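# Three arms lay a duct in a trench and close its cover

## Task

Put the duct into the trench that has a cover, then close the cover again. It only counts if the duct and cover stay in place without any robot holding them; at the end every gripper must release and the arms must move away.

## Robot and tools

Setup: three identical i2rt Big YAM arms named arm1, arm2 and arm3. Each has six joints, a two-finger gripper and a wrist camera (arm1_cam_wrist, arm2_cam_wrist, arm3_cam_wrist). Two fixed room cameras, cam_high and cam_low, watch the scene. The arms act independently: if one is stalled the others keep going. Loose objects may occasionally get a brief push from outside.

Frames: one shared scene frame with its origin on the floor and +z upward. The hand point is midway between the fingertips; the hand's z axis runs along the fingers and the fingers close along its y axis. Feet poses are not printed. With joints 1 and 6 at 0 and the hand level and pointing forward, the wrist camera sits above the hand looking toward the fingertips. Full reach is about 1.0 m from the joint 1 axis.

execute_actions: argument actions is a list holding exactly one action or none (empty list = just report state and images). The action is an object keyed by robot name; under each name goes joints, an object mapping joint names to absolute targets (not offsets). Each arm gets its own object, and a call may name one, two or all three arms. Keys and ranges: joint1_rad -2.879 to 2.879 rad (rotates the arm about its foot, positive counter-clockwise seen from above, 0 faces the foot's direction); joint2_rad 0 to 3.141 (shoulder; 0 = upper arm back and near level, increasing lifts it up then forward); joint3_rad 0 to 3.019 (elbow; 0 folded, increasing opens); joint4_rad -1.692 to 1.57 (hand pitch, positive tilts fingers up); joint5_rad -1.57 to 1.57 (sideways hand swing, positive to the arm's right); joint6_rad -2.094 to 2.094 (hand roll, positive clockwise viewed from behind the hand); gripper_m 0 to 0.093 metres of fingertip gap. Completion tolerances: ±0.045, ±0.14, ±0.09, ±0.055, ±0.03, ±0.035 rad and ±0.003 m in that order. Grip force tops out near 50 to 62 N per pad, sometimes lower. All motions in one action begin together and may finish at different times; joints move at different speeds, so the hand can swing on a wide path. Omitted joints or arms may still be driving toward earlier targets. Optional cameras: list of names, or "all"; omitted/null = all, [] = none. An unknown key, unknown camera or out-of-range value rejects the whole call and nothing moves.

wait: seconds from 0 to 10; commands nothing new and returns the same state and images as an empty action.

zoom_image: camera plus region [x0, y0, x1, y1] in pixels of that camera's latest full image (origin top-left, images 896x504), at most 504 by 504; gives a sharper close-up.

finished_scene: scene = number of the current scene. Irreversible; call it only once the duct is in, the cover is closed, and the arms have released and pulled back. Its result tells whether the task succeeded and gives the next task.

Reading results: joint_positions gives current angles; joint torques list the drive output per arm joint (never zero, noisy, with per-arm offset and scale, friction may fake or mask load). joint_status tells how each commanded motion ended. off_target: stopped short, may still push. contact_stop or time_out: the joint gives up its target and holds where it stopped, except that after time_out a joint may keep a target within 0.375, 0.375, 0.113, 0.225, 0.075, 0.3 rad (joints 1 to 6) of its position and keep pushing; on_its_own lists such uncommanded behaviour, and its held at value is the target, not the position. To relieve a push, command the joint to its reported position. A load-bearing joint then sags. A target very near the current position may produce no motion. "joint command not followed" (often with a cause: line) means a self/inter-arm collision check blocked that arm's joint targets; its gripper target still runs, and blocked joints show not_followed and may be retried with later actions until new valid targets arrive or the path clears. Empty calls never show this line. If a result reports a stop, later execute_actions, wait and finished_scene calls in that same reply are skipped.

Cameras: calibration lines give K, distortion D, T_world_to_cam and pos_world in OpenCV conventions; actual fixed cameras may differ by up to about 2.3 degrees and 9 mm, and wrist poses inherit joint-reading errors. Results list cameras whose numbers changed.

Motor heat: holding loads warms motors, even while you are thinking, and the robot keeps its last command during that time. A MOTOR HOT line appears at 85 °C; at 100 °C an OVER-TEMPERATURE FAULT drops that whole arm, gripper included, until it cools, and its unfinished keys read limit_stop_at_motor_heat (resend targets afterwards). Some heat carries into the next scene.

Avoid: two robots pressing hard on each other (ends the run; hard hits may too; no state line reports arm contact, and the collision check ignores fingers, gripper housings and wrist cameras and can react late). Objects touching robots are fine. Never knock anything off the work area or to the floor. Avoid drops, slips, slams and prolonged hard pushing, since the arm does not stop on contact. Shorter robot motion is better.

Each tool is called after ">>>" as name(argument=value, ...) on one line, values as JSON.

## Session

>>> execute_actions(actions=[{"arm1":{"joints":{"joint1_rad":0,"joint2_rad":1.0,"joint3_rad":1.0,"joint4_rad":-1.2,"joint5_rad":0,"joint6_rad":0,"gripper_m":0.093}},"arm2":{"joints":{"joint1_rad":0,"joint2_rad":1.0,"joint3_rad":1.0,"joint4_rad":-1.2,"joint5_rad":0,"joint6_rad":0}},"arm3":{"joints":{"joint1_rad":0,"joint2_rad":1.0,"joint3_rad":1.0,"joint4_rad":-1.2,"joint5_rad":0,"joint6_rad":0}}}])

Scene clock: 1.40 s.
Joint torques (N m, as the arm reports them, + toward a larger angle): arm1=[-0.27 -7.21 12.83  0.94  0.17 -0.03] | arm2=[-1.23 -4.69 12.83  1.78 -0.1   0.08] | arm3=[ 1.67 -5.45 10.03  0.93 -0.09  0.03]
arm1.joint_positions: joint1_rad=+0.002 joint2_rad=+1.011 joint3_rad=+0.982 joint4_rad=-1.192 joint5_rad=-0.003 joint6_rad=+0.012 gripper_m=+0.093
arm1.joint_status: all done
arm1.hand: x=-0.0008 y=-0.2773 z=+1.0858 quat_wxyz=(-0.128, +0.691, -0.701, -0.123) (m; scene frame)
arm2.joint_positions: joint1_rad=-0.005 joint2_rad=+1.002 joint3_rad=+0.975 joint4_rad=-1.209 joint5_rad=+0.002 joint6_rad=-0.009 gripper_m=+0.094
arm2.joint_status: all done
arm2.hand: x=-0.5356 y=-0.1094 z=+1.0081 quat_wxyz=(-0.116, +0.716, -0.680, -0.111) (m; scene frame)
arm3.joint_positions: joint1_rad=-0.011 joint2_rad=+1.003 joint3_rad=+0.977 joint4_rad=-1.207 joint5_rad=+0.002 joint6_rad=+0.009 gripper_m=+0.094
arm3.joint_status: all done
arm3.hand: x=+0.5404 y=-0.1083 z=+1.0257 quat_wxyz=(-0.119, +0.673, -0.722, -0.109) (m; scene frame)
pictures: arm1_cam_wrist, arm2_cam_wrist, arm3_cam_wrist, cam_high, cam_low
camera_calibration (this result's frames):
arm1_cam_wrist: T_world_to_cam=[[0.999644, -0.0264976, -0.00304967, -0.00509908], [-0.0248222, -0.966041, 0.257194, -0.543574], [-0.00976113, -0.257027, -0.966355, 1.1025], [0, 0, 0, 1]] pos_world=[0.00236624, -0.241877, 1.2052]
arm2_cam_wrist: T_world_to_cam=[[0.998756, 0.0495033, -0.00603029, 0.548309], [0.0491036, -0.955096, 0.292198, -0.365375], [0.00870527, -0.292131, -0.956339, 1.06216], [0, 0, 0, 1]] pos_world=[-0.538932, -0.0658227, 1.12585]
arm3_cam_wrist: T_world_to_cam=[[0.998076, -0.0619691, 0.00217438, -0.547384], [-0.0598395, -0.953399, 0.295719, -0.369784], [-0.0162524, -0.29528, -0.955273, 1.07965], [0, 0, 0, 1]] pos_world=[0.54175, -0.0676735, 1.1419]
Images, in order (width x height): arm1_cam_wrist 896x504, arm2_cam_wrist 896x504, arm3_cam_wrist 896x504, cam_high 896x504, cam_low 896x504.

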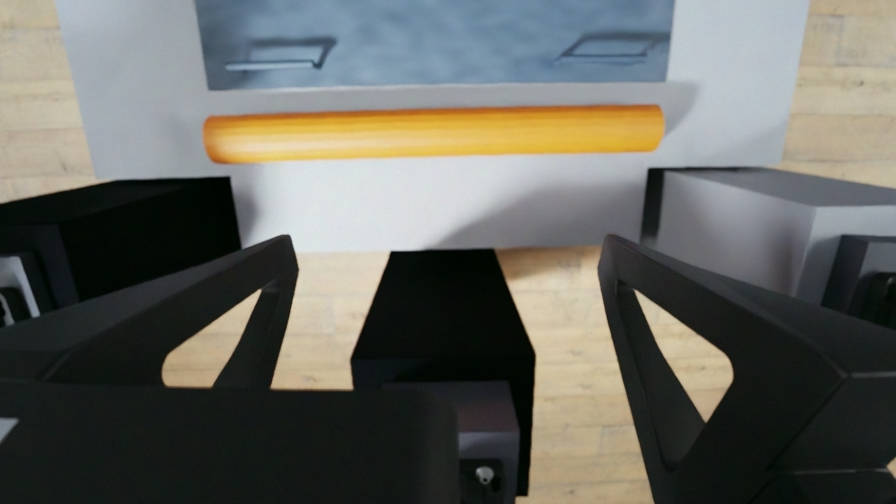

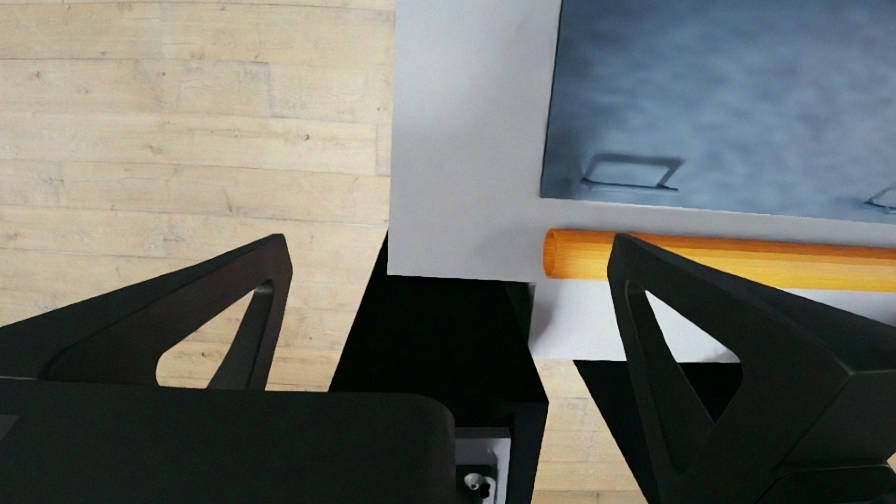

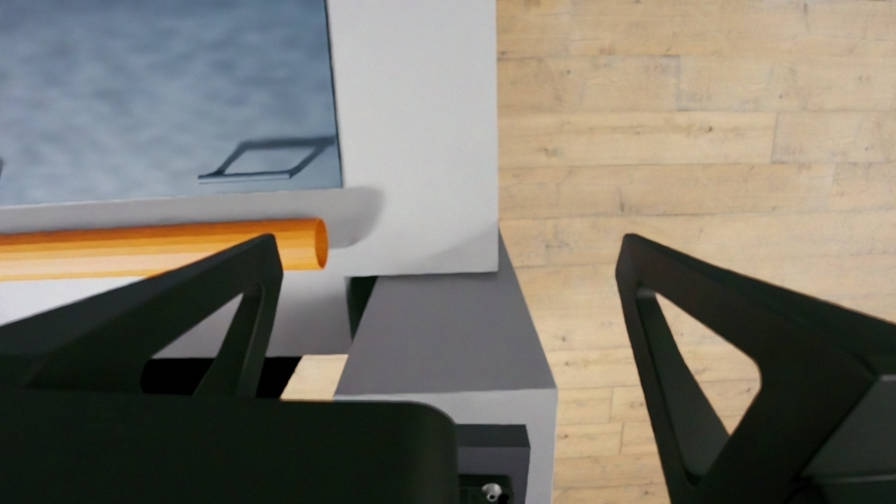

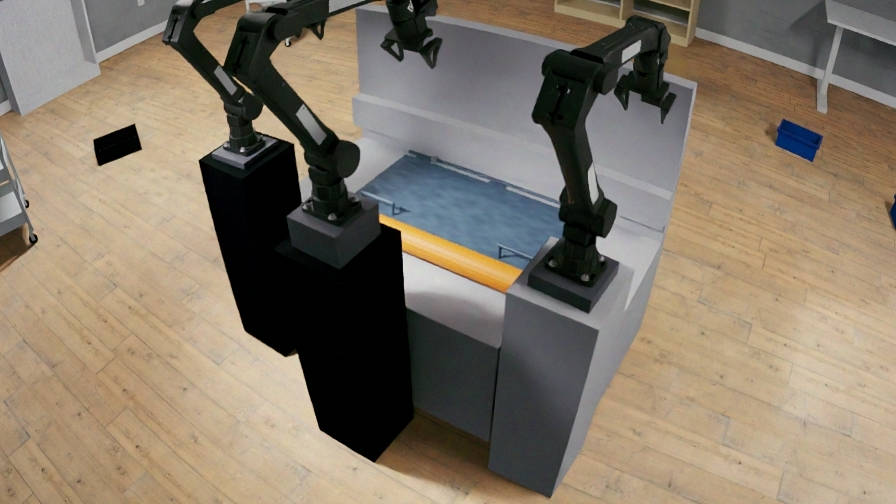

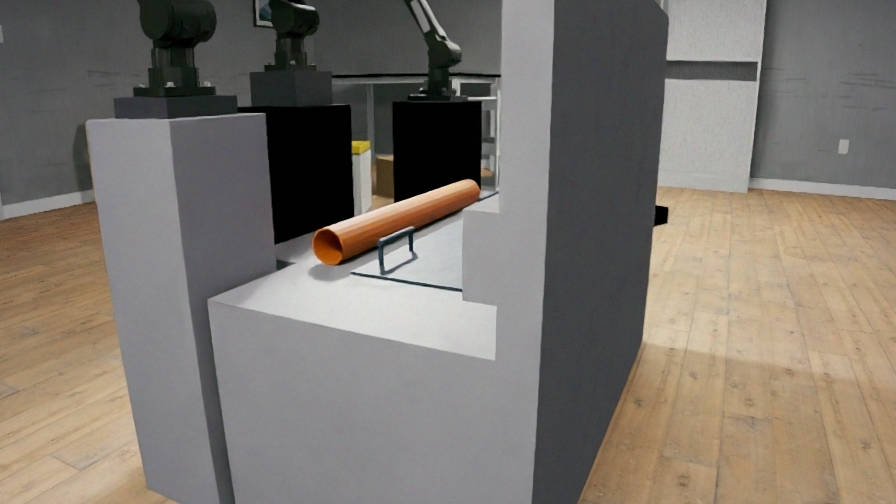

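>>> execute_actions(actions=[{"arm1":{"joints":{"joint1_rad":0.068,"joint2_rad":2.41,"joint3_rad":0.91,"joint4_rad":-0.07,"joint6_rad":-1.503}},"arm2":{"joints":{"joint1_rad":-0.745,"joint2_rad":2.271,"joint3_rad":0.92,"joint4_rad":-0.205,"joint6_rad":0.885,"gripper_m":0.06}},"arm3":{"joints":{"joint1_rad":0.76,"joint2_rad":2.306,"joint3_rad":0.94,"joint4_rad":-0.165,"joint6_rad":-0.85,"gripper_m":0.06}}}], cameras=["arm1_cam_wrist","arm2_cam_wrist","arm3_cam_wrist"])

Scene clock: 3.80 s.
Joint torques (N m, as the arm reports them, + toward a larger angle): arm1=[ -0.15 -15.23   0.84   1.12   0.    -0.01] | arm2=[ -0.95 -12.89   2.52   1.43   0.06   0.09] | arm3=[  0.44 -16.61   1.87   0.52  -0.1    0.01]
arm1.joint_positions: joint1_rad=+0.067 joint2_rad=+2.400 joint3_rad=+0.912 joint4_rad=-0.085 joint5_rad=-0.002 joint6_rad=-1.491 gripper_m=+0.093
arm1.joint_status: all done
arm1.hand: x=-0.0187 y=-0.2412 z=+0.5499 quat_wxyz=(-0.002, +1.000, -0.010, +0.005) (m; scene frame)
arm2.joint_positions: joint1_rad=-0.753 joint2_rad=+2.263 joint3_rad=+0.919 joint4_rad=-0.221 joint5_rad=+0.000 joint6_rad=+0.876 gripper_m=+0.060
arm2.joint_status: all done
arm2.hand: x=-0.2556 y=-0.1466 z=+0.5281 quat_wxyz=(-0.007, -0.006, -1.000, +0.004) (m; scene frame)
arm3.joint_positions: joint1_rad=+0.765 joint2_rad=+2.307 joint3_rad=+0.939 joint4_rad=-0.175 joint5_rad=+0.000 joint6_rad=-0.841 gripper_m=+0.060
arm3.joint_status: all done
arm3.hand: x=+0.2523 y=-0.1436 z=+0.5260 quat_wxyz=(-0.003, +1.000, -0.007, -0.007) (m; scene frame)
pictures: arm1_cam_wrist, arm2_cam_wrist, arm3_cam_wrist
camera_calibration (this result's frames):
arm1_cam_wrist: T_world_to_cam=[[0.0331442, 0.99945, 0.000907097, 0.239266], [0.809687, -0.0273832, 0.586222, -0.310175], [0.585925, -0.0186954, -0.81015, 0.576446], [0, 0, 0, 1]] pos_world=[-0.0945395, -0.236851, 0.648622]
arm2_cam_wrist: T_world_to_cam=[[-0.0184786, -0.999765, -0.0113554, -0.143382], [-0.822362, 0.00873805, 0.568897, -0.5019], [-0.568664, 0.0198507, -0.82233, 0.417198], [0, 0, 0, 1]] pos_world=[-0.178148, -0.147244, 0.626976]
arm3_cam_wrist: T_world_to_cam=[[0.00782713, 0.999966, 0.00253191, 0.141249], [0.819436, -0.00786518, 0.573117, -0.504885], [0.573117, -0.00241112, -0.81947, 0.409109], [0, 0, 0, 1]] pos_world=[0.178148, -0.144229, 0.624253]
Images, in order (width x height): arm1_cam_wrist 896x504, arm2_cam_wrist 896x504, arm3_cam_wrist 896x504.

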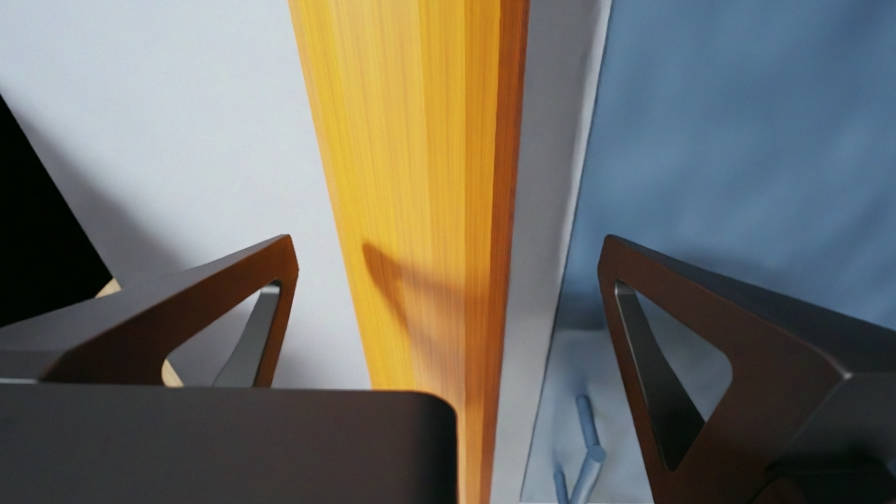

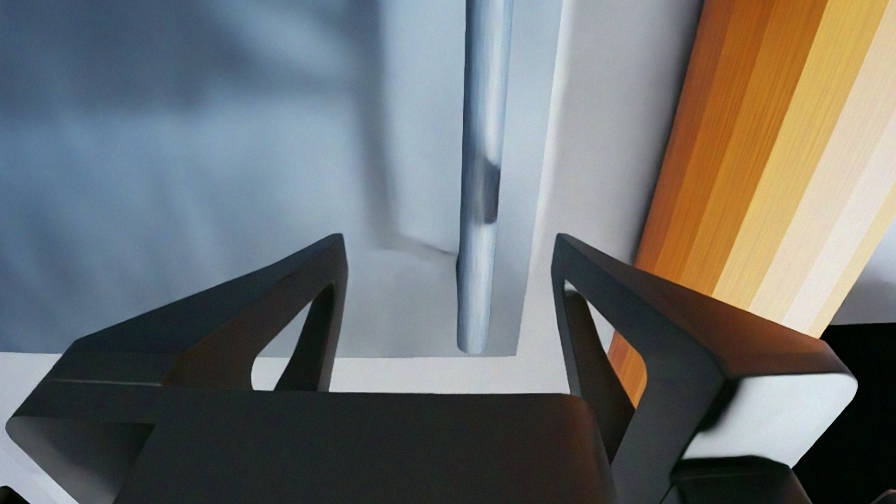

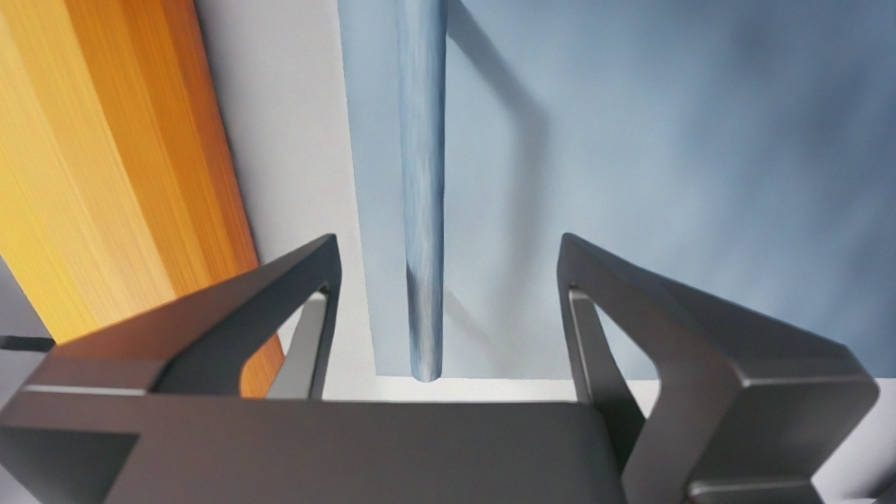

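>>> execute_actions(actions=[{"arm1":{"joints":{"joint2_rad":2.495,"joint3_rad":0.94,"joint4_rad":-0.025}},"arm2":{"joints":{"joint2_rad":2.398,"joint3_rad":0.944,"joint4_rad":-0.11}},"arm3":{"joints":{"joint2_rad":2.425,"joint3_rad":0.968,"joint4_rad":-0.08}}}], cameras=[])

>>> execute_actions(actions=[{"arm1":{"joints":{"joint2_rad":2.59,"joint3_rad":0.998,"joint4_rad":0.015}},"arm2":{"joints":{"gripper_m":0.0}},"arm3":{"joints":{"gripper_m":0.0}}}], cameras=["arm1_cam_wrist","arm2_cam_wrist","arm3_cam_wrist"])

Scene clock: 4.97 s.
Joint torques (N m, as the arm reports them, + toward a larger angle): arm1=[ -0.17 -15.19   0.41   1.08   0.    -0.03] | arm2=[ -1.02 -13.03   1.56   1.3    0.06   0.09] | arm3=[  0.44 -17.28   1.13   0.52  -0.1    0.02]
arm1.joint_positions: joint1_rad=+0.067 joint2_rad=+2.483 joint3_rad=+0.940 joint4_rad=-0.037 joint5_rad=-0.002 joint6_rad=-1.492 gripper_m=+0.093
arm1.joint_status: all done
arm1.hand: x=-0.0181 y=-0.2472 z=+0.5213 quat_wxyz=(+0.001, +1.000, -0.010, +0.005) (m; scene frame)
arm2.joint_positions: joint1_rad=-0.753 joint2_rad=+2.394 joint3_rad=+0.942 joint4_rad=-0.124 joint5_rad=+0.000 joint6_rad=+0.877 gripper_m=+0.060
arm2.joint_status: all done
arm2.hand: x=-0.2641 y=-0.1577 z=+0.4804 quat_wxyz=(-0.003, -0.006, -1.000, +0.008) (m; scene frame)
arm3.joint_positions: joint1_rad=+0.765 joint2_rad=+2.429 joint3_rad=+0.966 joint4_rad=-0.088 joint5_rad=+0.000 joint6_rad=-0.841 gripper_m=+0.060
arm3.joint_status: all done
arm3.hand: x=+0.2600 y=-0.1528 z=+0.4817 quat_wxyz=(+0.000, +1.000, -0.007, -0.005) (m; scene frame)
pictures: none
No camera images: the call's "cameras" was empty. Leave "cameras" out to get every camera's image.

Scene clock: 5.83 s.
Joint torques (N m, as the arm reports them, + toward a larger angle): arm1=[ -0.18 -15.46   0.63   1.1    0.    -0.03] | arm2=[ -0.92 -13.1    1.56   1.32   0.1    0.04] | arm3=[  0.43 -17.     1.11   0.39  -0.17  -0.03]
arm1.joint_positions: joint1_rad=+0.067 joint2_rad=+2.580 joint3_rad=+0.992 joint4_rad=+0.001 joint5_rad=-0.002 joint6_rad=-1.493 gripper_m=+0.093
arm1.joint_status: all done
arm1.hand: x=-0.0175 y=-0.2501 z=+0.4872 quat_wxyz=(+0.005, +1.000, -0.010, +0.005) (m; scene frame)
arm2.joint_positions: joint1_rad=-0.753 joint2_rad=+2.394 joint3_rad=+0.942 joint4_rad=-0.123 joint5_rad=-0.001 joint6_rad=+0.883 gripper_m=+0.009
arm2.joint_status: gripper_m off_target (ended at +0.009, target +0.000)
arm2.hand: x=-0.2640 y=-0.1574 z=+0.4804 quat_wxyz=(-0.003, -0.009, -1.000, +0.008) (m; scene frame)
arm3.joint_positions: joint1_rad=+0.765 joint2_rad=+2.429 joint3_rad=+0.967 joint4_rad=-0.086 joint5_rad=+0.002 joint6_rad=-0.836 gripper_m=+0.009
arm3.joint_status: gripper_m off_target (ended at +0.009, target +0.000)
arm3.hand: x=+0.2597 y=-0.1521 z=+0.4817 quat_wxyz=(-0.002, +1.000, -0.010, -0.005) (m; scene frame)
pictures: arm1_cam_wrist, arm2_cam_wrist, arm3_cam_wrist
camera_calibration (this result's frames):
arm1_cam_wrist: T_world_to_cam=[[0.0321569, 0.999411, -0.0120195, 0.254516], [0.809265, -0.0189775, 0.587138, -0.273051], [0.586563, -0.0286075, -0.809398, 0.52192], [0, 0, 0, 1]] pos_world=[-0.0933535, -0.244617, 0.585818]
arm2_cam_wrist: T_world_to_cam=[[-0.024801, -0.999686, -0.00362732, -0.160277], [-0.818022, 0.0182082, 0.574898, -0.481871], [-0.574651, 0.0172253, -0.818217, 0.369414], [0, 0, 0, 1]] pos_world=[-0.185872, -0.157816, 0.578706]
arm3_cam_wrist: T_world_to_cam=[[0.0131497, 0.999914, -0.000259517, 0.14972], [0.816561, -0.0105886, 0.577162, -0.487227], [0.577109, -0.0078014, -0.81663, 0.36528], [0, 0, 0, 1]] pos_world=[0.185075, -0.152017, 0.579546]
Images, in order (width x height): arm1_cam_wrist 896x504, arm2_cam_wrist 896x504, arm3_cam_wrist 896x504.

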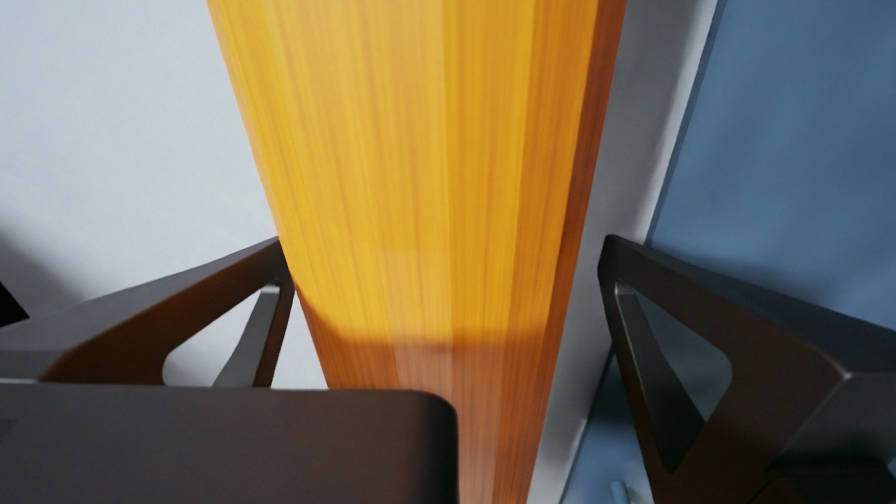

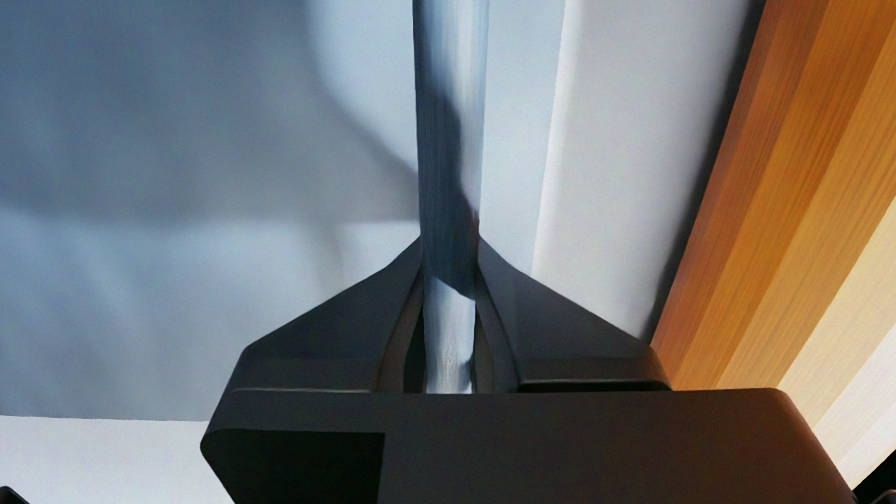

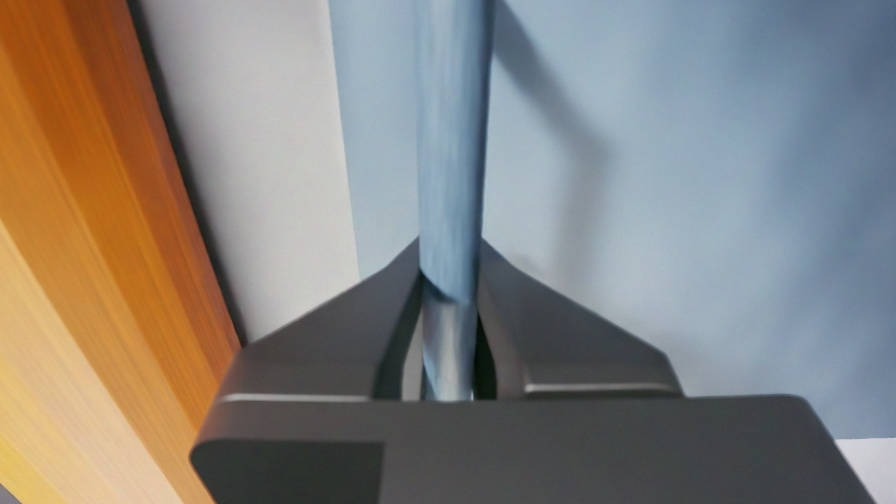

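>>> execute_actions(actions=[{"arm1":{"joints":{"joint2_rad":2.607}}}], cameras=[])

>>> execute_actions(actions=[{"arm1":{"joints":{"gripper_m":0.0}}}], cameras=[])

>>> execute_actions(actions=[{"arm1":{"joints":{"joint2_rad":2.57,"joint3_rad":0.935,"joint4_rad":0.14}}}], cameras=[])

>>> execute_actions(actions=[{"arm1":{"joints":{"joint3_rad":0.875,"joint4_rad":0.27}},"arm2":{"joints":{"joint1_rad":-0.74,"joint2_rad":2.265,"joint3_rad":0.922,"joint4_rad":-0.23,"joint6_rad":0.892}},"arm3":{"joints":{"joint1_rad":0.75,"joint2_rad":2.30,"joint3_rad":0.946,"joint4_rad":-0.195,"joint6_rad":-0.853}}}], cameras=["cam_low"])

Scene clock: 6.53 s.
Joint torques (N m, as the arm reports them, + toward a larger angle): arm1=[ -0.19 -14.19   0.65   1.09   0.    -0.03] | arm2=[ -0.99 -13.09   1.57   1.29   0.1    0.03] | arm3=[  0.55 -17.06   1.11   0.38  -0.17  -0.02]
arm1.joint_positions: joint1_rad=+0.067 joint2_rad=+2.581 joint3_rad=+0.992 joint4_rad=+0.001 joint5_rad=-0.002 joint6_rad=-1.493 gripper_m=+0.093
arm1.joint_status: all done
arm1.hand: x=-0.0175 y=-0.2505 z=+0.4869 quat_wxyz=(+0.005, +1.000, -0.010, +0.005) (m; scene frame)
arm2.joint_positions: joint1_rad=-0.753 joint2_rad=+2.394 joint3_rad=+0.942 joint4_rad=-0.123 joint5_rad=-0.001 joint6_rad=+0.883 gripper_m=+0.009
arm2.joint_status: not commanded
arm2.hand: x=-0.2640 y=-0.1574 z=+0.4804 quat_wxyz=(-0.003, -0.009, -1.000, +0.008) (m; scene frame)
arm3.joint_positions: joint1_rad=+0.765 joint2_rad=+2.429 joint3_rad=+0.967 joint4_rad=-0.086 joint5_rad=+0.002 joint6_rad=-0.836 gripper_m=+0.009
arm3.joint_status: not commanded
arm3.hand: x=+0.2597 y=-0.1521 z=+0.4817 quat_wxyz=(-0.002, +1.000, -0.010, -0.005) (m; scene frame)
pictures: none
No camera images: the call's "cameras" was empty. Leave "cameras" out to get every camera's image.

Scene clock: 7.23 s.
Joint torques (N m, as the arm reports them, + toward a larger angle): arm1=[ -0.16 -14.26   0.85   1.07   0.    -0.01] | arm2=[ -0.88 -13.07   1.63   1.32   0.1    0.04] | arm3=[  0.33 -17.11   1.1    0.41  -0.16  -0.03]
arm1.joint_positions: joint1_rad=+0.067 joint2_rad=+2.582 joint3_rad=+0.990 joint4_rad=+0.001 joint5_rad=-0.002 joint6_rad=-1.495 gripper_m=+0.074
arm1.joint_status: gripper_m off_target (ended at +0.074, target +0.000)
arm1.hand: x=-0.0173 y=-0.2525 z=+0.4867 quat_wxyz=(+0.006, +1.000, -0.008, +0.006) (m; scene frame)
arm2.joint_positions: joint1_rad=-0.753 joint2_rad=+2.394 joint3_rad=+0.942 joint4_rad=-0.123 joint5_rad=-0.001 joint6_rad=+0.883 gripper_m=+0.009
arm2.joint_status: not commanded
arm2.hand: x=-0.2640 y=-0.1574 z=+0.4804 quat_wxyz=(-0.003, -0.009, -1.000, +0.008) (m; scene frame)
arm3.joint_positions: joint1_rad=+0.765 joint2_rad=+2.429 joint3_rad=+0.967 joint4_rad=-0.086 joint5_rad=+0.002 joint6_rad=-0.836 gripper_m=+0.009
arm3.joint_status: not commanded
arm3.hand: x=+0.2597 y=-0.1521 z=+0.4817 quat_wxyz=(-0.002, +1.000, -0.010, -0.005) (m; scene frame)
pictures: none
No camera images: the call's "cameras" was empty. Leave "cameras" out to get every camera's image.

Scene clock: 8.10 s.
Joint torques (N m, as the arm reports them, + toward a larger angle): arm1=[ -0.19 -17.15  -0.89   1.32   0.     0.01] | arm2=[ -0.91 -13.     1.6    1.27   0.1    0.04] | arm3=[  0.32 -17.06   1.09   0.41  -0.17  -0.03]
arm1.joint_positions: joint1_rad=+0.067 joint2_rad=+2.582 joint3_rad=+0.941 joint4_rad=+0.123 joint5_rad=-0.002 joint6_rad=-1.495 gripper_m=+0.074
arm1.joint_status: all done
arm1.hand: x=-0.0173 y=-0.2530 z=+0.4878 quat_wxyz=(-0.030, +1.000, -0.008, +0.003) (m; scene frame)
arm2.joint_positions: joint1_rad=-0.753 joint2_rad=+2.394 joint3_rad=+0.942 joint4_rad=-0.123 joint5_rad=-0.001 joint6_rad=+0.883 gripper_m=+0.009
arm2.joint_status: not commanded
arm2.hand: x=-0.2640 y=-0.1574 z=+0.4804 quat_wxyz=(-0.003, -0.009, -1.000, +0.008) (m; scene frame)
arm3.joint_positions: joint1_rad=+0.765 joint2_rad=+2.429 joint3_rad=+0.967 joint4_rad=-0.086 joint5_rad=+0.002 joint6_rad=-0.836 gripper_m=+0.009
arm3.joint_status: not commanded
arm3.hand: x=+0.2597 y=-0.1521 z=+0.4817 quat_wxyz=(-0.002, +1.000, -0.010, -0.005) (m; scene frame)
pictures: none
No camera images: the call's "cameras" was empty. Leave "cameras" out to get every camera's image.

Scene clock: 8.97 s.
Joint torques (N m, as the arm reports them, + toward a larger angle): arm1=[ -0.13 -16.73  -1.05   1.52  -0.01   0.01] | arm2=[ -1.44 -17.4    1.39  -0.24  -0.04   0.02] | arm3=[  0.29 -21.39   0.93  -0.48  -0.04  -0.01]
arm1.joint_positions: joint1_rad=+0.067 joint2_rad=+2.582 joint3_rad=+0.878 joint4_rad=+0.251 joint5_rad=-0.002 joint6_rad=-1.495 gripper_m=+0.074
arm1.joint_status: all done
arm1.hand: x=-0.0169 y=-0.2615 z=+0.4916 quat_wxyz=(-0.062, +0.998, -0.008, +0.001) (m; scene frame)
arm2.joint_positions: joint1_rad=-0.745 joint2_rad=+2.313 joint3_rad=+0.929 joint4_rad=-0.207 joint5_rad=+0.003 joint6_rad=+0.892 gripper_m=+0.009
arm2.joint_status: all done
arm2.hand: x=-0.2639 y=-0.1521 z=+0.5098 quat_wxyz=(+0.001, -0.009, -1.000, +0.015) (m; scene frame)
arm3.joint_positions: joint1_rad=+0.755 joint2_rad=+2.349 joint3_rad=+0.955 joint4_rad=-0.175 joint5_rad=-0.001 joint6_rad=-0.841 gripper_m=+0.009
arm3.joint_status: all done
arm3.hand: x=+0.2598 y=-0.1469 z=+0.5110 quat_wxyz=(+0.007, +1.000, -0.012, +0.001) (m; scene frame)
pictures: cam_low
Images, in order (width x height): cam_low 896x504.

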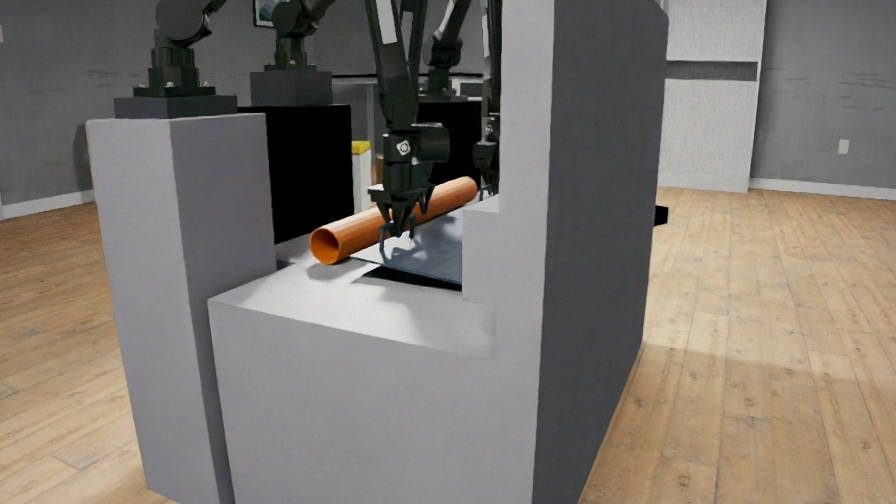

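>>> execute_actions(actions=[{"arm1":{"joints":{"joint3_rad":0.862}},"arm2":{"joints":{"joint1_rad":-0.712,"joint2_rad":2.094,"joint3_rad":0.915,"joint4_rad":-0.335,"joint6_rad":0.92}},"arm3":{"joints":{"joint1_rad":0.72,"joint2_rad":2.133,"joint3_rad":0.937,"joint4_rad":-0.302,"joint6_rad":-0.885}}}], cameras=[])

>>> execute_actions(actions=[{"arm2":{"joints":{"joint1_rad":-0.65,"joint2_rad":1.925,"joint3_rad":1.012,"joint4_rad":-0.575,"joint6_rad":0.985}},"arm3":{"joints":{"joint1_rad":0.658,"joint2_rad":1.96,"joint3_rad":1.025,"joint4_rad":-0.54,"joint6_rad":-0.94}}}], cameras=[])

>>> execute_actions(actions=[{"arm2":{"joints":{"joint1_rad":-0.598,"joint2_rad":1.905,"joint3_rad":1.18,"joint4_rad":-0.80,"joint6_rad":1.04}},"arm3":{"joints":{"joint1_rad":0.602,"joint2_rad":1.94,"joint3_rad":1.188,"joint4_rad":-0.767,"joint6_rad":-0.995}}}], cameras=["cam_low","cam_high"])

Scene clock: 10.20 s.
Joint torques (N m, as the arm reports them, + toward a larger angle): arm1=[ -0.12 -16.52  -2.29   1.54  -0.01   0.01] | arm2=[ -1.32 -17.22   4.13   0.45  -0.1    0.02] | arm3=[  0.36 -21.57   2.97   0.     0.01  -0.04]
arm1.joint_positions: joint1_rad=+0.067 joint2_rad=+2.582 joint3_rad=+0.878 joint4_rad=+0.251 joint5_rad=-0.002 joint6_rad=-1.495 gripper_m=+0.074
arm1.joint_status: all done
arm1.hand: x=-0.0169 y=-0.2615 z=+0.4916 quat_wxyz=(-0.062, +0.998, -0.008, +0.001) (m; scene frame)
arm2.joint_positions: joint1_rad=-0.716 joint2_rad=+2.147 joint3_rad=+0.906 joint4_rad=-0.326 joint5_rad=+0.005 joint6_rad=+0.919 gripper_m=+0.009
arm2.joint_status: all done
arm2.hand: x=-0.2631 y=-0.1323 z=+0.5709 quat_wxyz=(-0.008, -0.009, -1.000, +0.006) (m; scene frame)
arm3.joint_positions: joint1_rad=+0.726 joint2_rad=+2.188 joint3_rad=+0.931 joint4_rad=-0.301 joint5_rad=-0.003 joint6_rad=-0.869 gripper_m=+0.009
arm3.joint_status: all done
arm3.hand: x=+0.2597 y=-0.1277 z=+0.5712 quat_wxyz=(+0.003, +1.000, -0.012, -0.003) (m; scene frame)
pictures: none
No camera images: the call's "cameras" was empty. Leave "cameras" out to get every camera's image.

Scene clock: 11.20 s.
Joint torques (N m, as the arm reports them, + toward a larger angle): arm1=[ -0.13 -16.58  -2.31   1.53  -0.01   0.01] | arm2=[ -1.34 -16.83   8.72  -0.31  -0.34   0.05] | arm3=[  0.79 -21.78   6.68  -0.46   0.2    0.01]
arm1.joint_positions: joint1_rad=+0.067 joint2_rad=+2.582 joint3_rad=+0.878 joint4_rad=+0.251 joint5_rad=-0.002 joint6_rad=-1.495 gripper_m=+0.074
arm1.joint_status: not commanded
arm1.hand: x=-0.0169 y=-0.2615 z=+0.4916 quat_wxyz=(-0.062, +0.998, -0.008, +0.001) (m; scene frame)
arm2.joint_positions: joint1_rad=-0.654 joint2_rad=+1.974 joint3_rad=+0.974 joint4_rad=-0.551 joint5_rad=+0.012 joint6_rad=+0.982 gripper_m=+0.009
arm2.joint_status: all done
arm2.hand: x=-0.2636 y=-0.0880 z=+0.6516 quat_wxyz=(-0.015, -0.009, -1.000, +0.001) (m; scene frame)
arm3.joint_positions: joint1_rad=+0.662 joint2_rad=+2.013 joint3_rad=+0.990 joint4_rad=-0.520 joint5_rad=-0.008 joint6_rad=-0.931 gripper_m=+0.009
arm3.joint_status: all done
arm3.hand: x=+0.2608 y=-0.0836 z=+0.6513 quat_wxyz=(-0.002, +1.000, -0.014, -0.009) (m; scene frame)
pictures: none
No camera images: the call's "cameras" was empty. Leave "cameras" out to get every camera's image.

Scene clock: 12.07 s.
Joint torques (N m, as the arm reports them, + toward a larger angle): arm1=[ -0.14 -16.58  -2.31   1.53   0.     0.01] | arm2=[  0.02 -19.4   12.25  -0.47  -0.78   0.17] | arm3=[ -1.   -24.64   9.47  -0.6    0.67  -0.09]
arm1.joint_positions: joint1_rad=+0.067 joint2_rad=+2.582 joint3_rad=+0.878 joint4_rad=+0.251 joint5_rad=-0.002 joint6_rad=-1.495 gripper_m=+0.074
arm1.joint_status: not commanded
arm1.hand: x=-0.0169 y=-0.2615 z=+0.4916 quat_wxyz=(-0.062, +0.998, -0.008, +0.001) (m; scene frame)
arm2.joint_positions: joint1_rad=-0.618 joint2_rad=+1.974 joint3_rad=+1.110 joint4_rad=-0.774 joint5_rad=+0.024 joint6_rad=+1.024 gripper_m=+0.009
arm2.joint_status: all done
arm2.hand: x=-0.2645 y=-0.0627 z=+0.6829 quat_wxyz=(+0.003, -0.012, -0.999, +0.041) (m; scene frame)
arm3.joint_positions: joint1_rad=+0.624 joint2_rad=+2.011 joint3_rad=+1.125 joint4_rad=-0.747 joint5_rad=-0.020 joint6_rad=-0.974 gripper_m=+0.009
arm3.joint_status: all done
arm3.hand: x=+0.2620 y=-0.0579 z=+0.6823 quat_wxyz=(+0.039, +0.999, -0.011, +0.011) (m; scene frame)
pictures: cam_high, cam_low
Images, in order (width x height): cam_high 896x504, cam_low 896x504.

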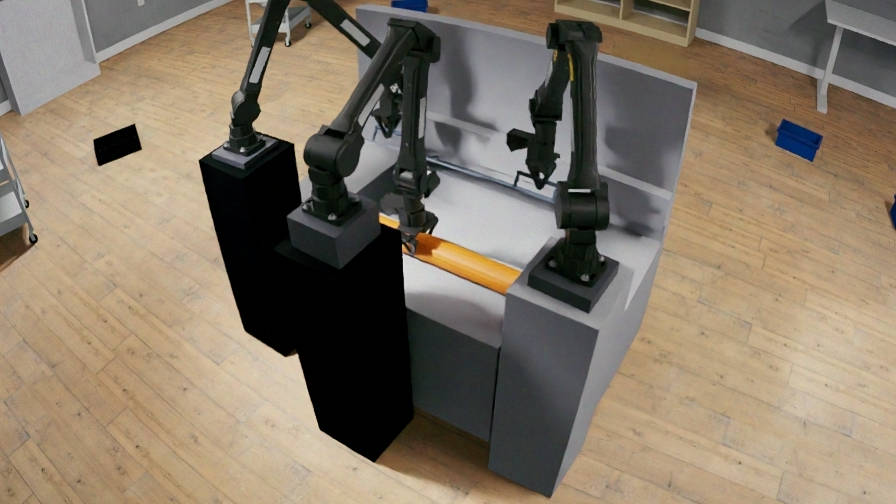

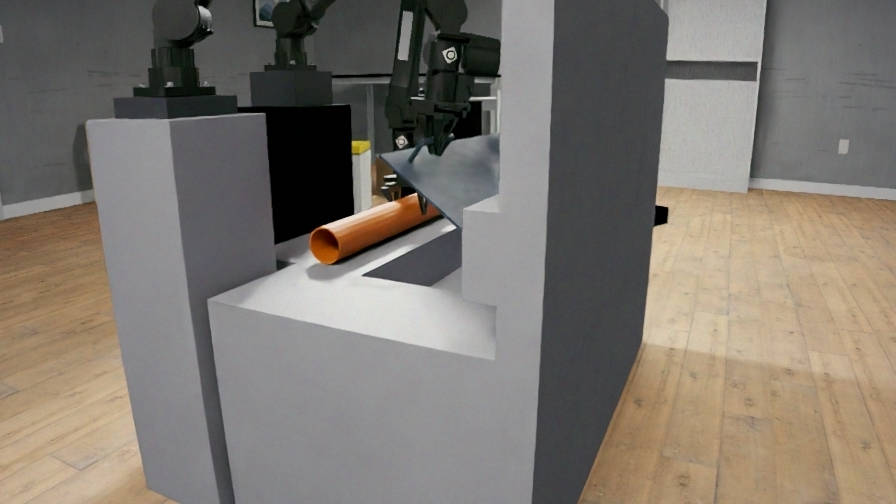

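>>> execute_actions(actions=[], cameras=["arm3_cam_wrist"])

Scene clock: 12.13 s.
Joint torques (N m, as the arm reports them, + toward a larger angle): arm1=[ -0.17 -16.58  -2.31   1.53   0.     0.01] | arm2=[  0.11 -19.41  12.21  -0.56  -0.78   0.17] | arm3=[ -0.82 -24.55   9.44  -0.63   0.67  -0.09]
arm1.joint_positions: joint1_rad=+0.067 joint2_rad=+2.582 joint3_rad=+0.878 joint4_rad=+0.251 joint5_rad=-0.002 joint6_rad=-1.495 gripper_m=+0.074
arm1.joint_status: not commanded
arm1.hand: x=-0.0169 y=-0.2615 z=+0.4916 quat_wxyz=(-0.062, +0.998, -0.008, +0.001) (m; scene frame)
arm2.joint_positions: joint1_rad=-0.618 joint2_rad=+1.974 joint3_rad=+1.110 joint4_rad=-0.774 joint5_rad=+0.024 joint6_rad=+1.024 gripper_m=+0.009
arm2.joint_status: all done
arm2.hand: x=-0.2645 y=-0.0627 z=+0.6829 quat_wxyz=(+0.003, -0.012, -0.999, +0.041) (m; scene frame)
arm3.joint_positions: joint1_rad=+0.624 joint2_rad=+2.011 joint3_rad=+1.125 joint4_rad=-0.747 joint5_rad=-0.020 joint6_rad=-0.974 gripper_m=+0.009
arm3.joint_status: all done
arm3.hand: x=+0.2620 y=-0.0579 z=+0.6823 quat_wxyz=(+0.039, +0.999, -0.011, +0.011) (m; scene frame)
pictures: arm3_cam_wrist
camera_calibration (this result's frames):
arm3_cam_wrist: T_world_to_cam=[[0.0165215, 0.996546, -0.0813796, 0.109786], [0.798981, 0.0357747, 0.600291, -0.612369], [0.601129, -0.0749385, -0.795631, 0.504072], [0, 0, 0, 1]] pos_world=[0.184445, -0.0497251, 0.777589]
Images, in order (width x height): arm3_cam_wrist 896x504.

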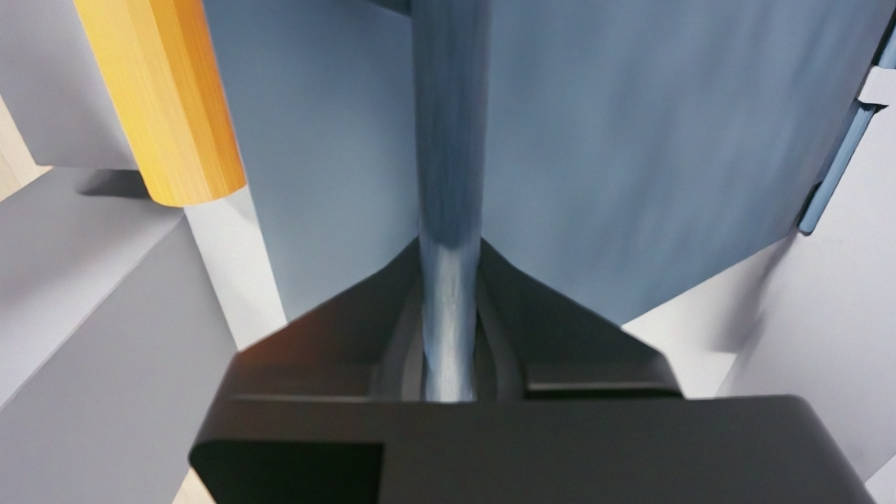

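>>> execute_actions(actions=[{"arm1":{"joints":{"joint1_rad":0.025,"joint2_rad":2.56,"joint3_rad":1.005,"joint4_rad":0.625,"joint6_rad":-1.548}},"arm2":{"joints":{"joint1_rad":-0.612,"joint2_rad":1.93,"joint3_rad":1.14,"joint4_rad":-0.78,"joint6_rad":1.026}},"arm3":{"joints":{"joint1_rad":0.619,"joint2_rad":1.965,"joint3_rad":1.155,"joint4_rad":-0.753,"joint6_rad":-0.977}}}], cameras=["cam_low","cam_high"])

Scene clock: 15.00 s.
Joint torques (N m, as the arm reports them, + toward a larger angle): arm1=[ -0.24 -19.43   1.61   3.17   0.01   0.01] | arm2=[ -1.12 -17.36   8.89   0.33  -0.79   0.04] | arm3=[  0.47 -22.17   7.02  -0.21   0.67   0.07]
arm1.joint_positions: joint1_rad=+0.024 joint2_rad=+2.584 joint3_rad=+1.001 joint4_rad=+0.582 joint5_rad=-0.002 joint6_rad=-1.535 gripper_m=+0.074
arm1.joint_status: all done
arm1.hand: x=-0.0043 y=-0.1105 z=+0.5259 quat_wxyz=(-0.285, +0.959, -0.008, -0.003) (m; scene frame)
arm2.joint_positions: joint1_rad=-0.618 joint2_rad=+1.974 joint3_rad=+1.110 joint4_rad=-0.774 joint5_rad=+0.024 joint6_rad=+1.024 gripper_m=+0.009
arm2.joint_status: all done
arm2.hand: x=-0.2645 y=-0.0627 z=+0.6829 quat_wxyz=(+0.003, -0.012, -0.999, +0.041) (m; scene frame)
arm3.joint_positions: joint1_rad=+0.624 joint2_rad=+2.011 joint3_rad=+1.125 joint4_rad=-0.747 joint5_rad=-0.020 joint6_rad=-0.974 gripper_m=+0.009
arm3.joint_status: all done
arm3.hand: x=+0.2620 y=-0.0579 z=+0.6823 quat_wxyz=(+0.039, +0.999, -0.011, +0.011) (m; scene frame)
pictures: cam_high, cam_low
Images, in order (width x height): cam_high 896x504, cam_low 896x504.

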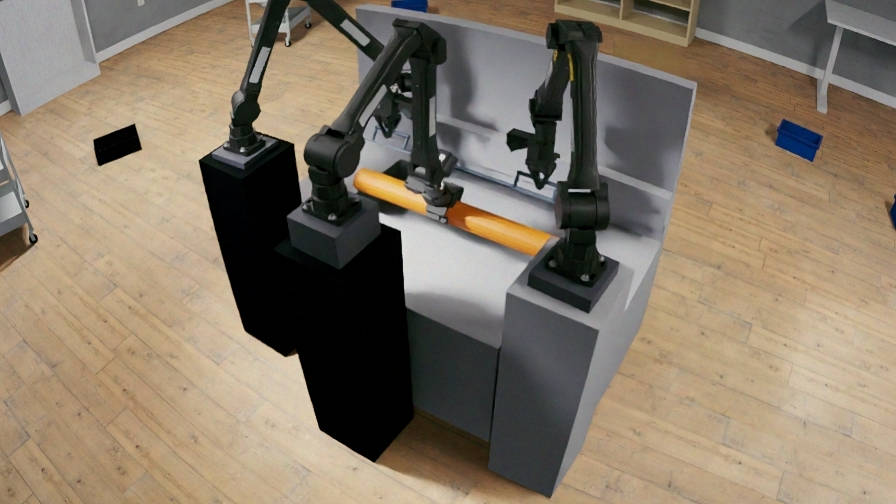

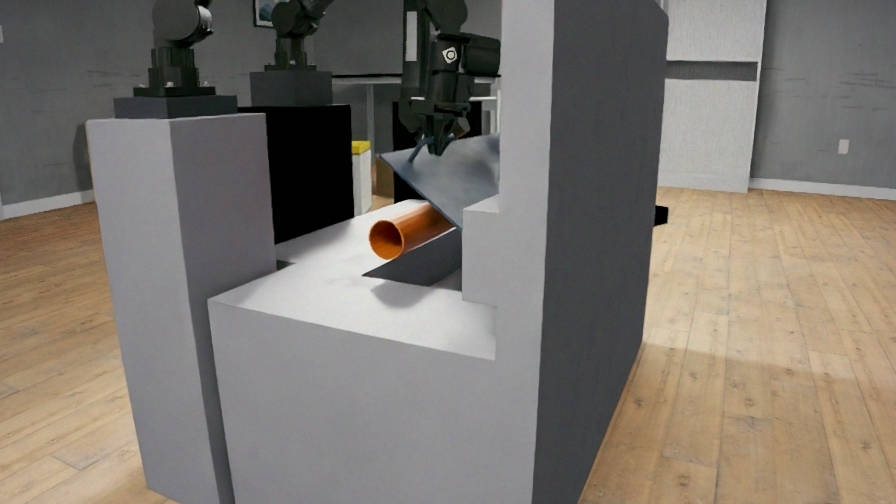

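>>> zoom_image(camera="cam_high", region=[360, 110, 540, 250])

Region (360, 110, 540, 250) of cam_high's 896x504 image, scaled by 2.800, with more detail than that image has.

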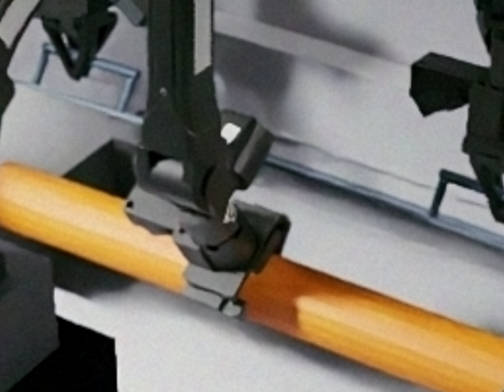

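>>> execute_actions(actions=[{"arm1":{"joints":{"joint2_rad":2.66,"joint3_rad":1.04,"joint4_rad":0.77}}}], cameras=[])

>>> execute_actions(actions=[{"arm1":{"joints":{"joint2_rad":2.758,"joint3_rad":1.215,"joint4_rad":0.695}}}], cameras=["cam_high","cam_low"])

>>> zoom_image(camera="cam_high", region=[330, 110, 570, 270])

Scene clock: 17.20 s.
Joint torques (N m, as the arm reports them, + toward a larger angle): arm1=[ -0.21 -19.94   1.45   3.45   0.01   0.  ] | arm2=[ -1.24 -17.49   8.89   0.32  -0.78   0.04] | arm3=[  0.43 -22.18   7.02  -0.16   0.66   0.07]
arm1.joint_positions: joint1_rad=+0.024 joint2_rad=+2.685 joint3_rad=+1.031 joint4_rad=+0.722 joint5_rad=-0.002 joint6_rad=-1.536 gripper_m=+0.074
arm1.joint_status: all done
arm1.hand: x=-0.0039 y=-0.1111 z=+0.4998 quat_wxyz=(-0.317, +0.948, -0.007, -0.003) (m; scene frame)
arm2.joint_positions: joint1_rad=-0.618 joint2_rad=+1.974 joint3_rad=+1.110 joint4_rad=-0.774 joint5_rad=+0.024 joint6_rad=+1.024 gripper_m=+0.009
arm2.joint_status: not commanded
arm2.hand: x=-0.2645 y=-0.0627 z=+0.6829 quat_wxyz=(+0.003, -0.012, -0.999, +0.041) (m; scene frame)
arm3.joint_positions: joint1_rad=+0.624 joint2_rad=+2.011 joint3_rad=+1.125 joint4_rad=-0.747 joint5_rad=-0.020 joint6_rad=-0.974 gripper_m=+0.009
arm3.joint_status: not commanded
arm3.hand: x=+0.2620 y=-0.0579 z=+0.6823 quat_wxyz=(+0.039, +0.999, -0.011, +0.011) (m; scene frame)
pictures: none
No camera images: the call's "cameras" was empty. Leave "cameras" out to get every camera's image.

Scene clock: 18.07 s.
Joint torques (N m, as the arm reports them, + toward a larger angle): arm1=[ -0.18 -21.     2.94   2.13   0.01   0.01] | arm2=[ -1.12 -17.44   8.92   0.33  -0.78   0.03] | arm3=[  0.36 -22.22   7.05  -0.16   0.67   0.07]
arm1.joint_positions: joint1_rad=+0.024 joint2_rad=+2.786 joint3_rad=+1.197 joint4_rad=+0.687 joint5_rad=-0.002 joint6_rad=-1.536 gripper_m=+0.074
arm1.joint_status: all done
arm1.hand: x=-0.0042 y=-0.0718 z=+0.4652 quat_wxyz=(-0.331, +0.944, -0.007, -0.004) (m; scene frame)
arm2.joint_positions: joint1_rad=-0.618 joint2_rad=+1.974 joint3_rad=+1.110 joint4_rad=-0.774 joint5_rad=+0.024 joint6_rad=+1.024 gripper_m=+0.009
arm2.joint_status: not commanded
arm2.hand: x=-0.2645 y=-0.0627 z=+0.6829 quat_wxyz=(+0.003, -0.012, -0.999, +0.041) (m; scene frame)
arm3.joint_positions: joint1_rad=+0.624 joint2_rad=+2.011 joint3_rad=+1.125 joint4_rad=-0.747 joint5_rad=-0.020 joint6_rad=-0.974 gripper_m=+0.009
arm3.joint_status: not commanded
arm3.hand: x=+0.2620 y=-0.0579 z=+0.6823 quat_wxyz=(+0.039, +0.999, -0.011, +0.011) (m; scene frame)
pictures: cam_high, cam_low
Images, in order (width x height): cam_high 896x504, cam_low 896x504.

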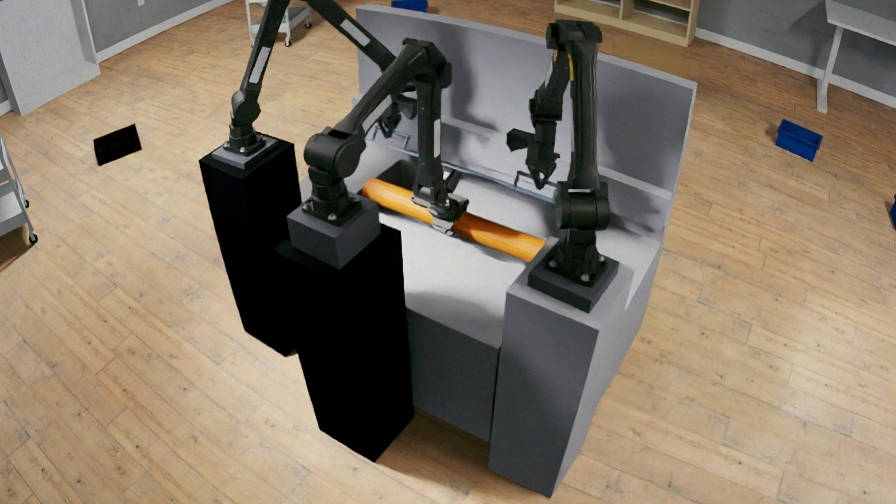

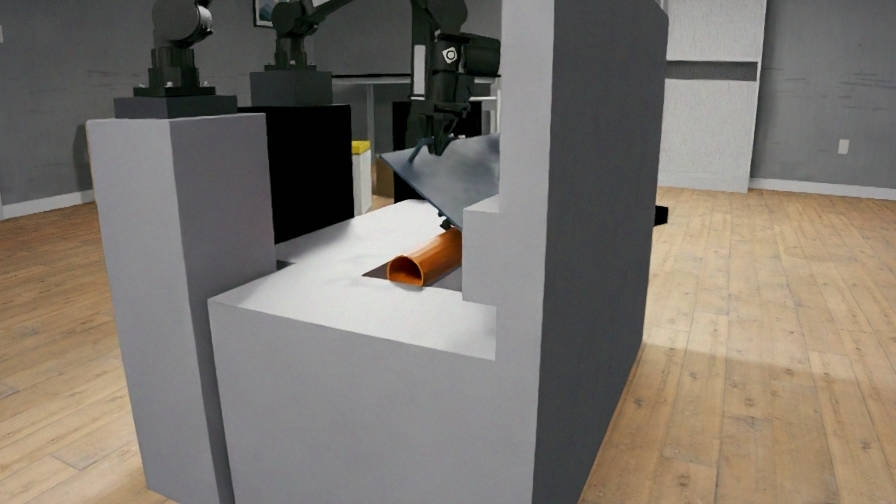

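Region (330, 110, 570, 270) of cam_high's 896x504 image, scaled by 2.100, with more detail than that image has.

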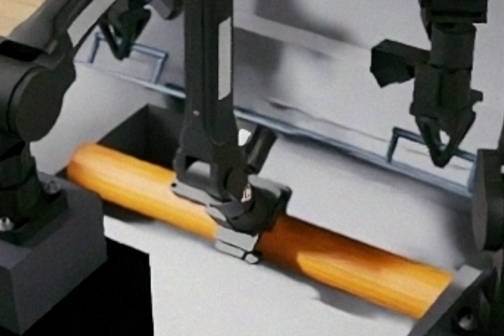

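No contact. Continue.

>>> execute_actions(actions=[{"arm1":{"joints":{"joint2_rad":2.862,"joint3_rad":1.395,"joint4_rad":0.622}}}], cameras=[])

>>> execute_actions(actions=[{"arm1":{"joints":{"joint2_rad":2.955,"joint3_rad":1.553,"joint4_rad":0.558}}}], cameras=["cam_high"])

Scene clock: 19.07 s.
Joint torques (N m, as the arm reports them, + toward a larger angle): arm1=[ -0.2  -22.54   4.59   1.95   0.02   0.01] | arm2=[ -1.18 -17.39   8.91   0.3   -0.79   0.04] | arm3=[  0.38 -22.23   7.04  -0.2    0.67   0.07]
arm1.joint_positions: joint1_rad=+0.024 joint2_rad=+2.891 joint3_rad=+1.367 joint4_rad=+0.613 joint5_rad=-0.002 joint6_rad=-1.536 gripper_m=+0.074
arm1.joint_status: all done
arm1.hand: x=-0.0041 y=-0.0433 z=+0.4243 quat_wxyz=(-0.327, +0.945, -0.007, -0.004) (m; scene frame)
arm2.joint_positions: joint1_rad=-0.618 joint2_rad=+1.974 joint3_rad=+1.110 joint4_rad=-0.774 joint5_rad=+0.024 joint6_rad=+1.024 gripper_m=+0.009
arm2.joint_status: not commanded
arm2.hand: x=-0.2645 y=-0.0627 z=+0.6829 quat_wxyz=(+0.003, -0.012, -0.999, +0.041) (m; scene frame)
arm3.joint_positions: joint1_rad=+0.624 joint2_rad=+2.011 joint3_rad=+1.125 joint4_rad=-0.747 joint5_rad=-0.020 joint6_rad=-0.974 gripper_m=+0.009
arm3.joint_status: not commanded
arm3.hand: x=+0.2620 y=-0.0579 z=+0.6823 quat_wxyz=(+0.039, +0.999, -0.011, +0.011) (m; scene frame)
pictures: none
No camera images: the call's "cameras" was empty. Leave "cameras" out to get every camera's image.

Scene clock: 19.90 s.
Joint torques (N m, as the arm reports them, + toward a larger angle): arm1=[ -0.2  -23.08   5.95   1.91   0.02   0.01] | arm2=[ -1.2  -17.34   8.92   0.31  -0.79   0.04] | arm3=[  0.44 -22.09   7.03  -0.18   0.66   0.07]
arm1.joint_positions: joint1_rad=+0.024 joint2_rad=+2.981 joint3_rad=+1.518 joint4_rad=+0.551 joint5_rad=-0.002 joint6_rad=-1.536 gripper_m=+0.074
arm1.joint_status: all done
arm1.hand: x=-0.0042 y=-0.0190 z=+0.3918 quat_wxyz=(-0.326, +0.945, -0.007, -0.004) (m; scene frame)
arm2.joint_positions: joint1_rad=-0.618 joint2_rad=+1.974 joint3_rad=+1.110 joint4_rad=-0.774 joint5_rad=+0.024 joint6_rad=+1.024 gripper_m=+0.009
arm2.joint_status: not commanded
arm2.hand: x=-0.2645 y=-0.0627 z=+0.6829 quat_wxyz=(+0.003, -0.012, -0.999, +0.041) (m; scene frame)
arm3.joint_positions: joint1_rad=+0.624 joint2_rad=+2.011 joint3_rad=+1.125 joint4_rad=-0.747 joint5_rad=-0.020 joint6_rad=-0.974 gripper_m=+0.009
arm3.joint_status: not commanded
arm3.hand: x=+0.2620 y=-0.0579 z=+0.6823 quat_wxyz=(+0.039, +0.999, -0.011, +0.011) (m; scene frame)
pictures: cam_high
Images, in order (width x height): cam_high 896x504.

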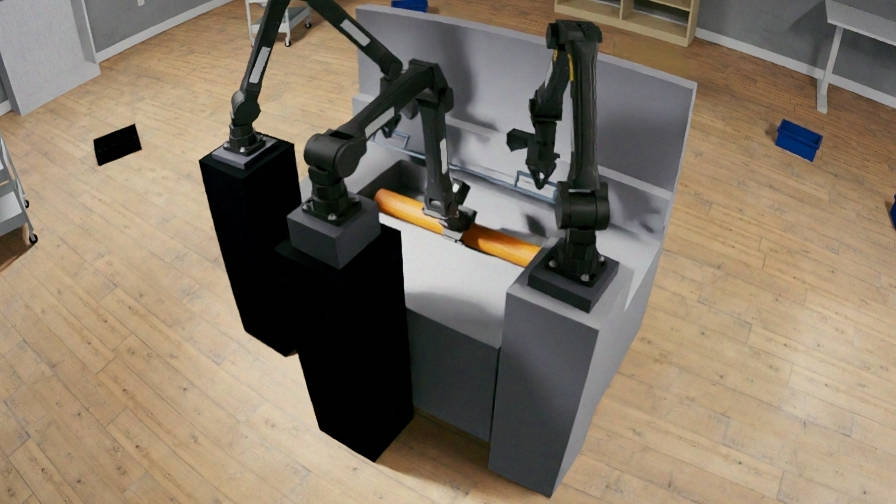

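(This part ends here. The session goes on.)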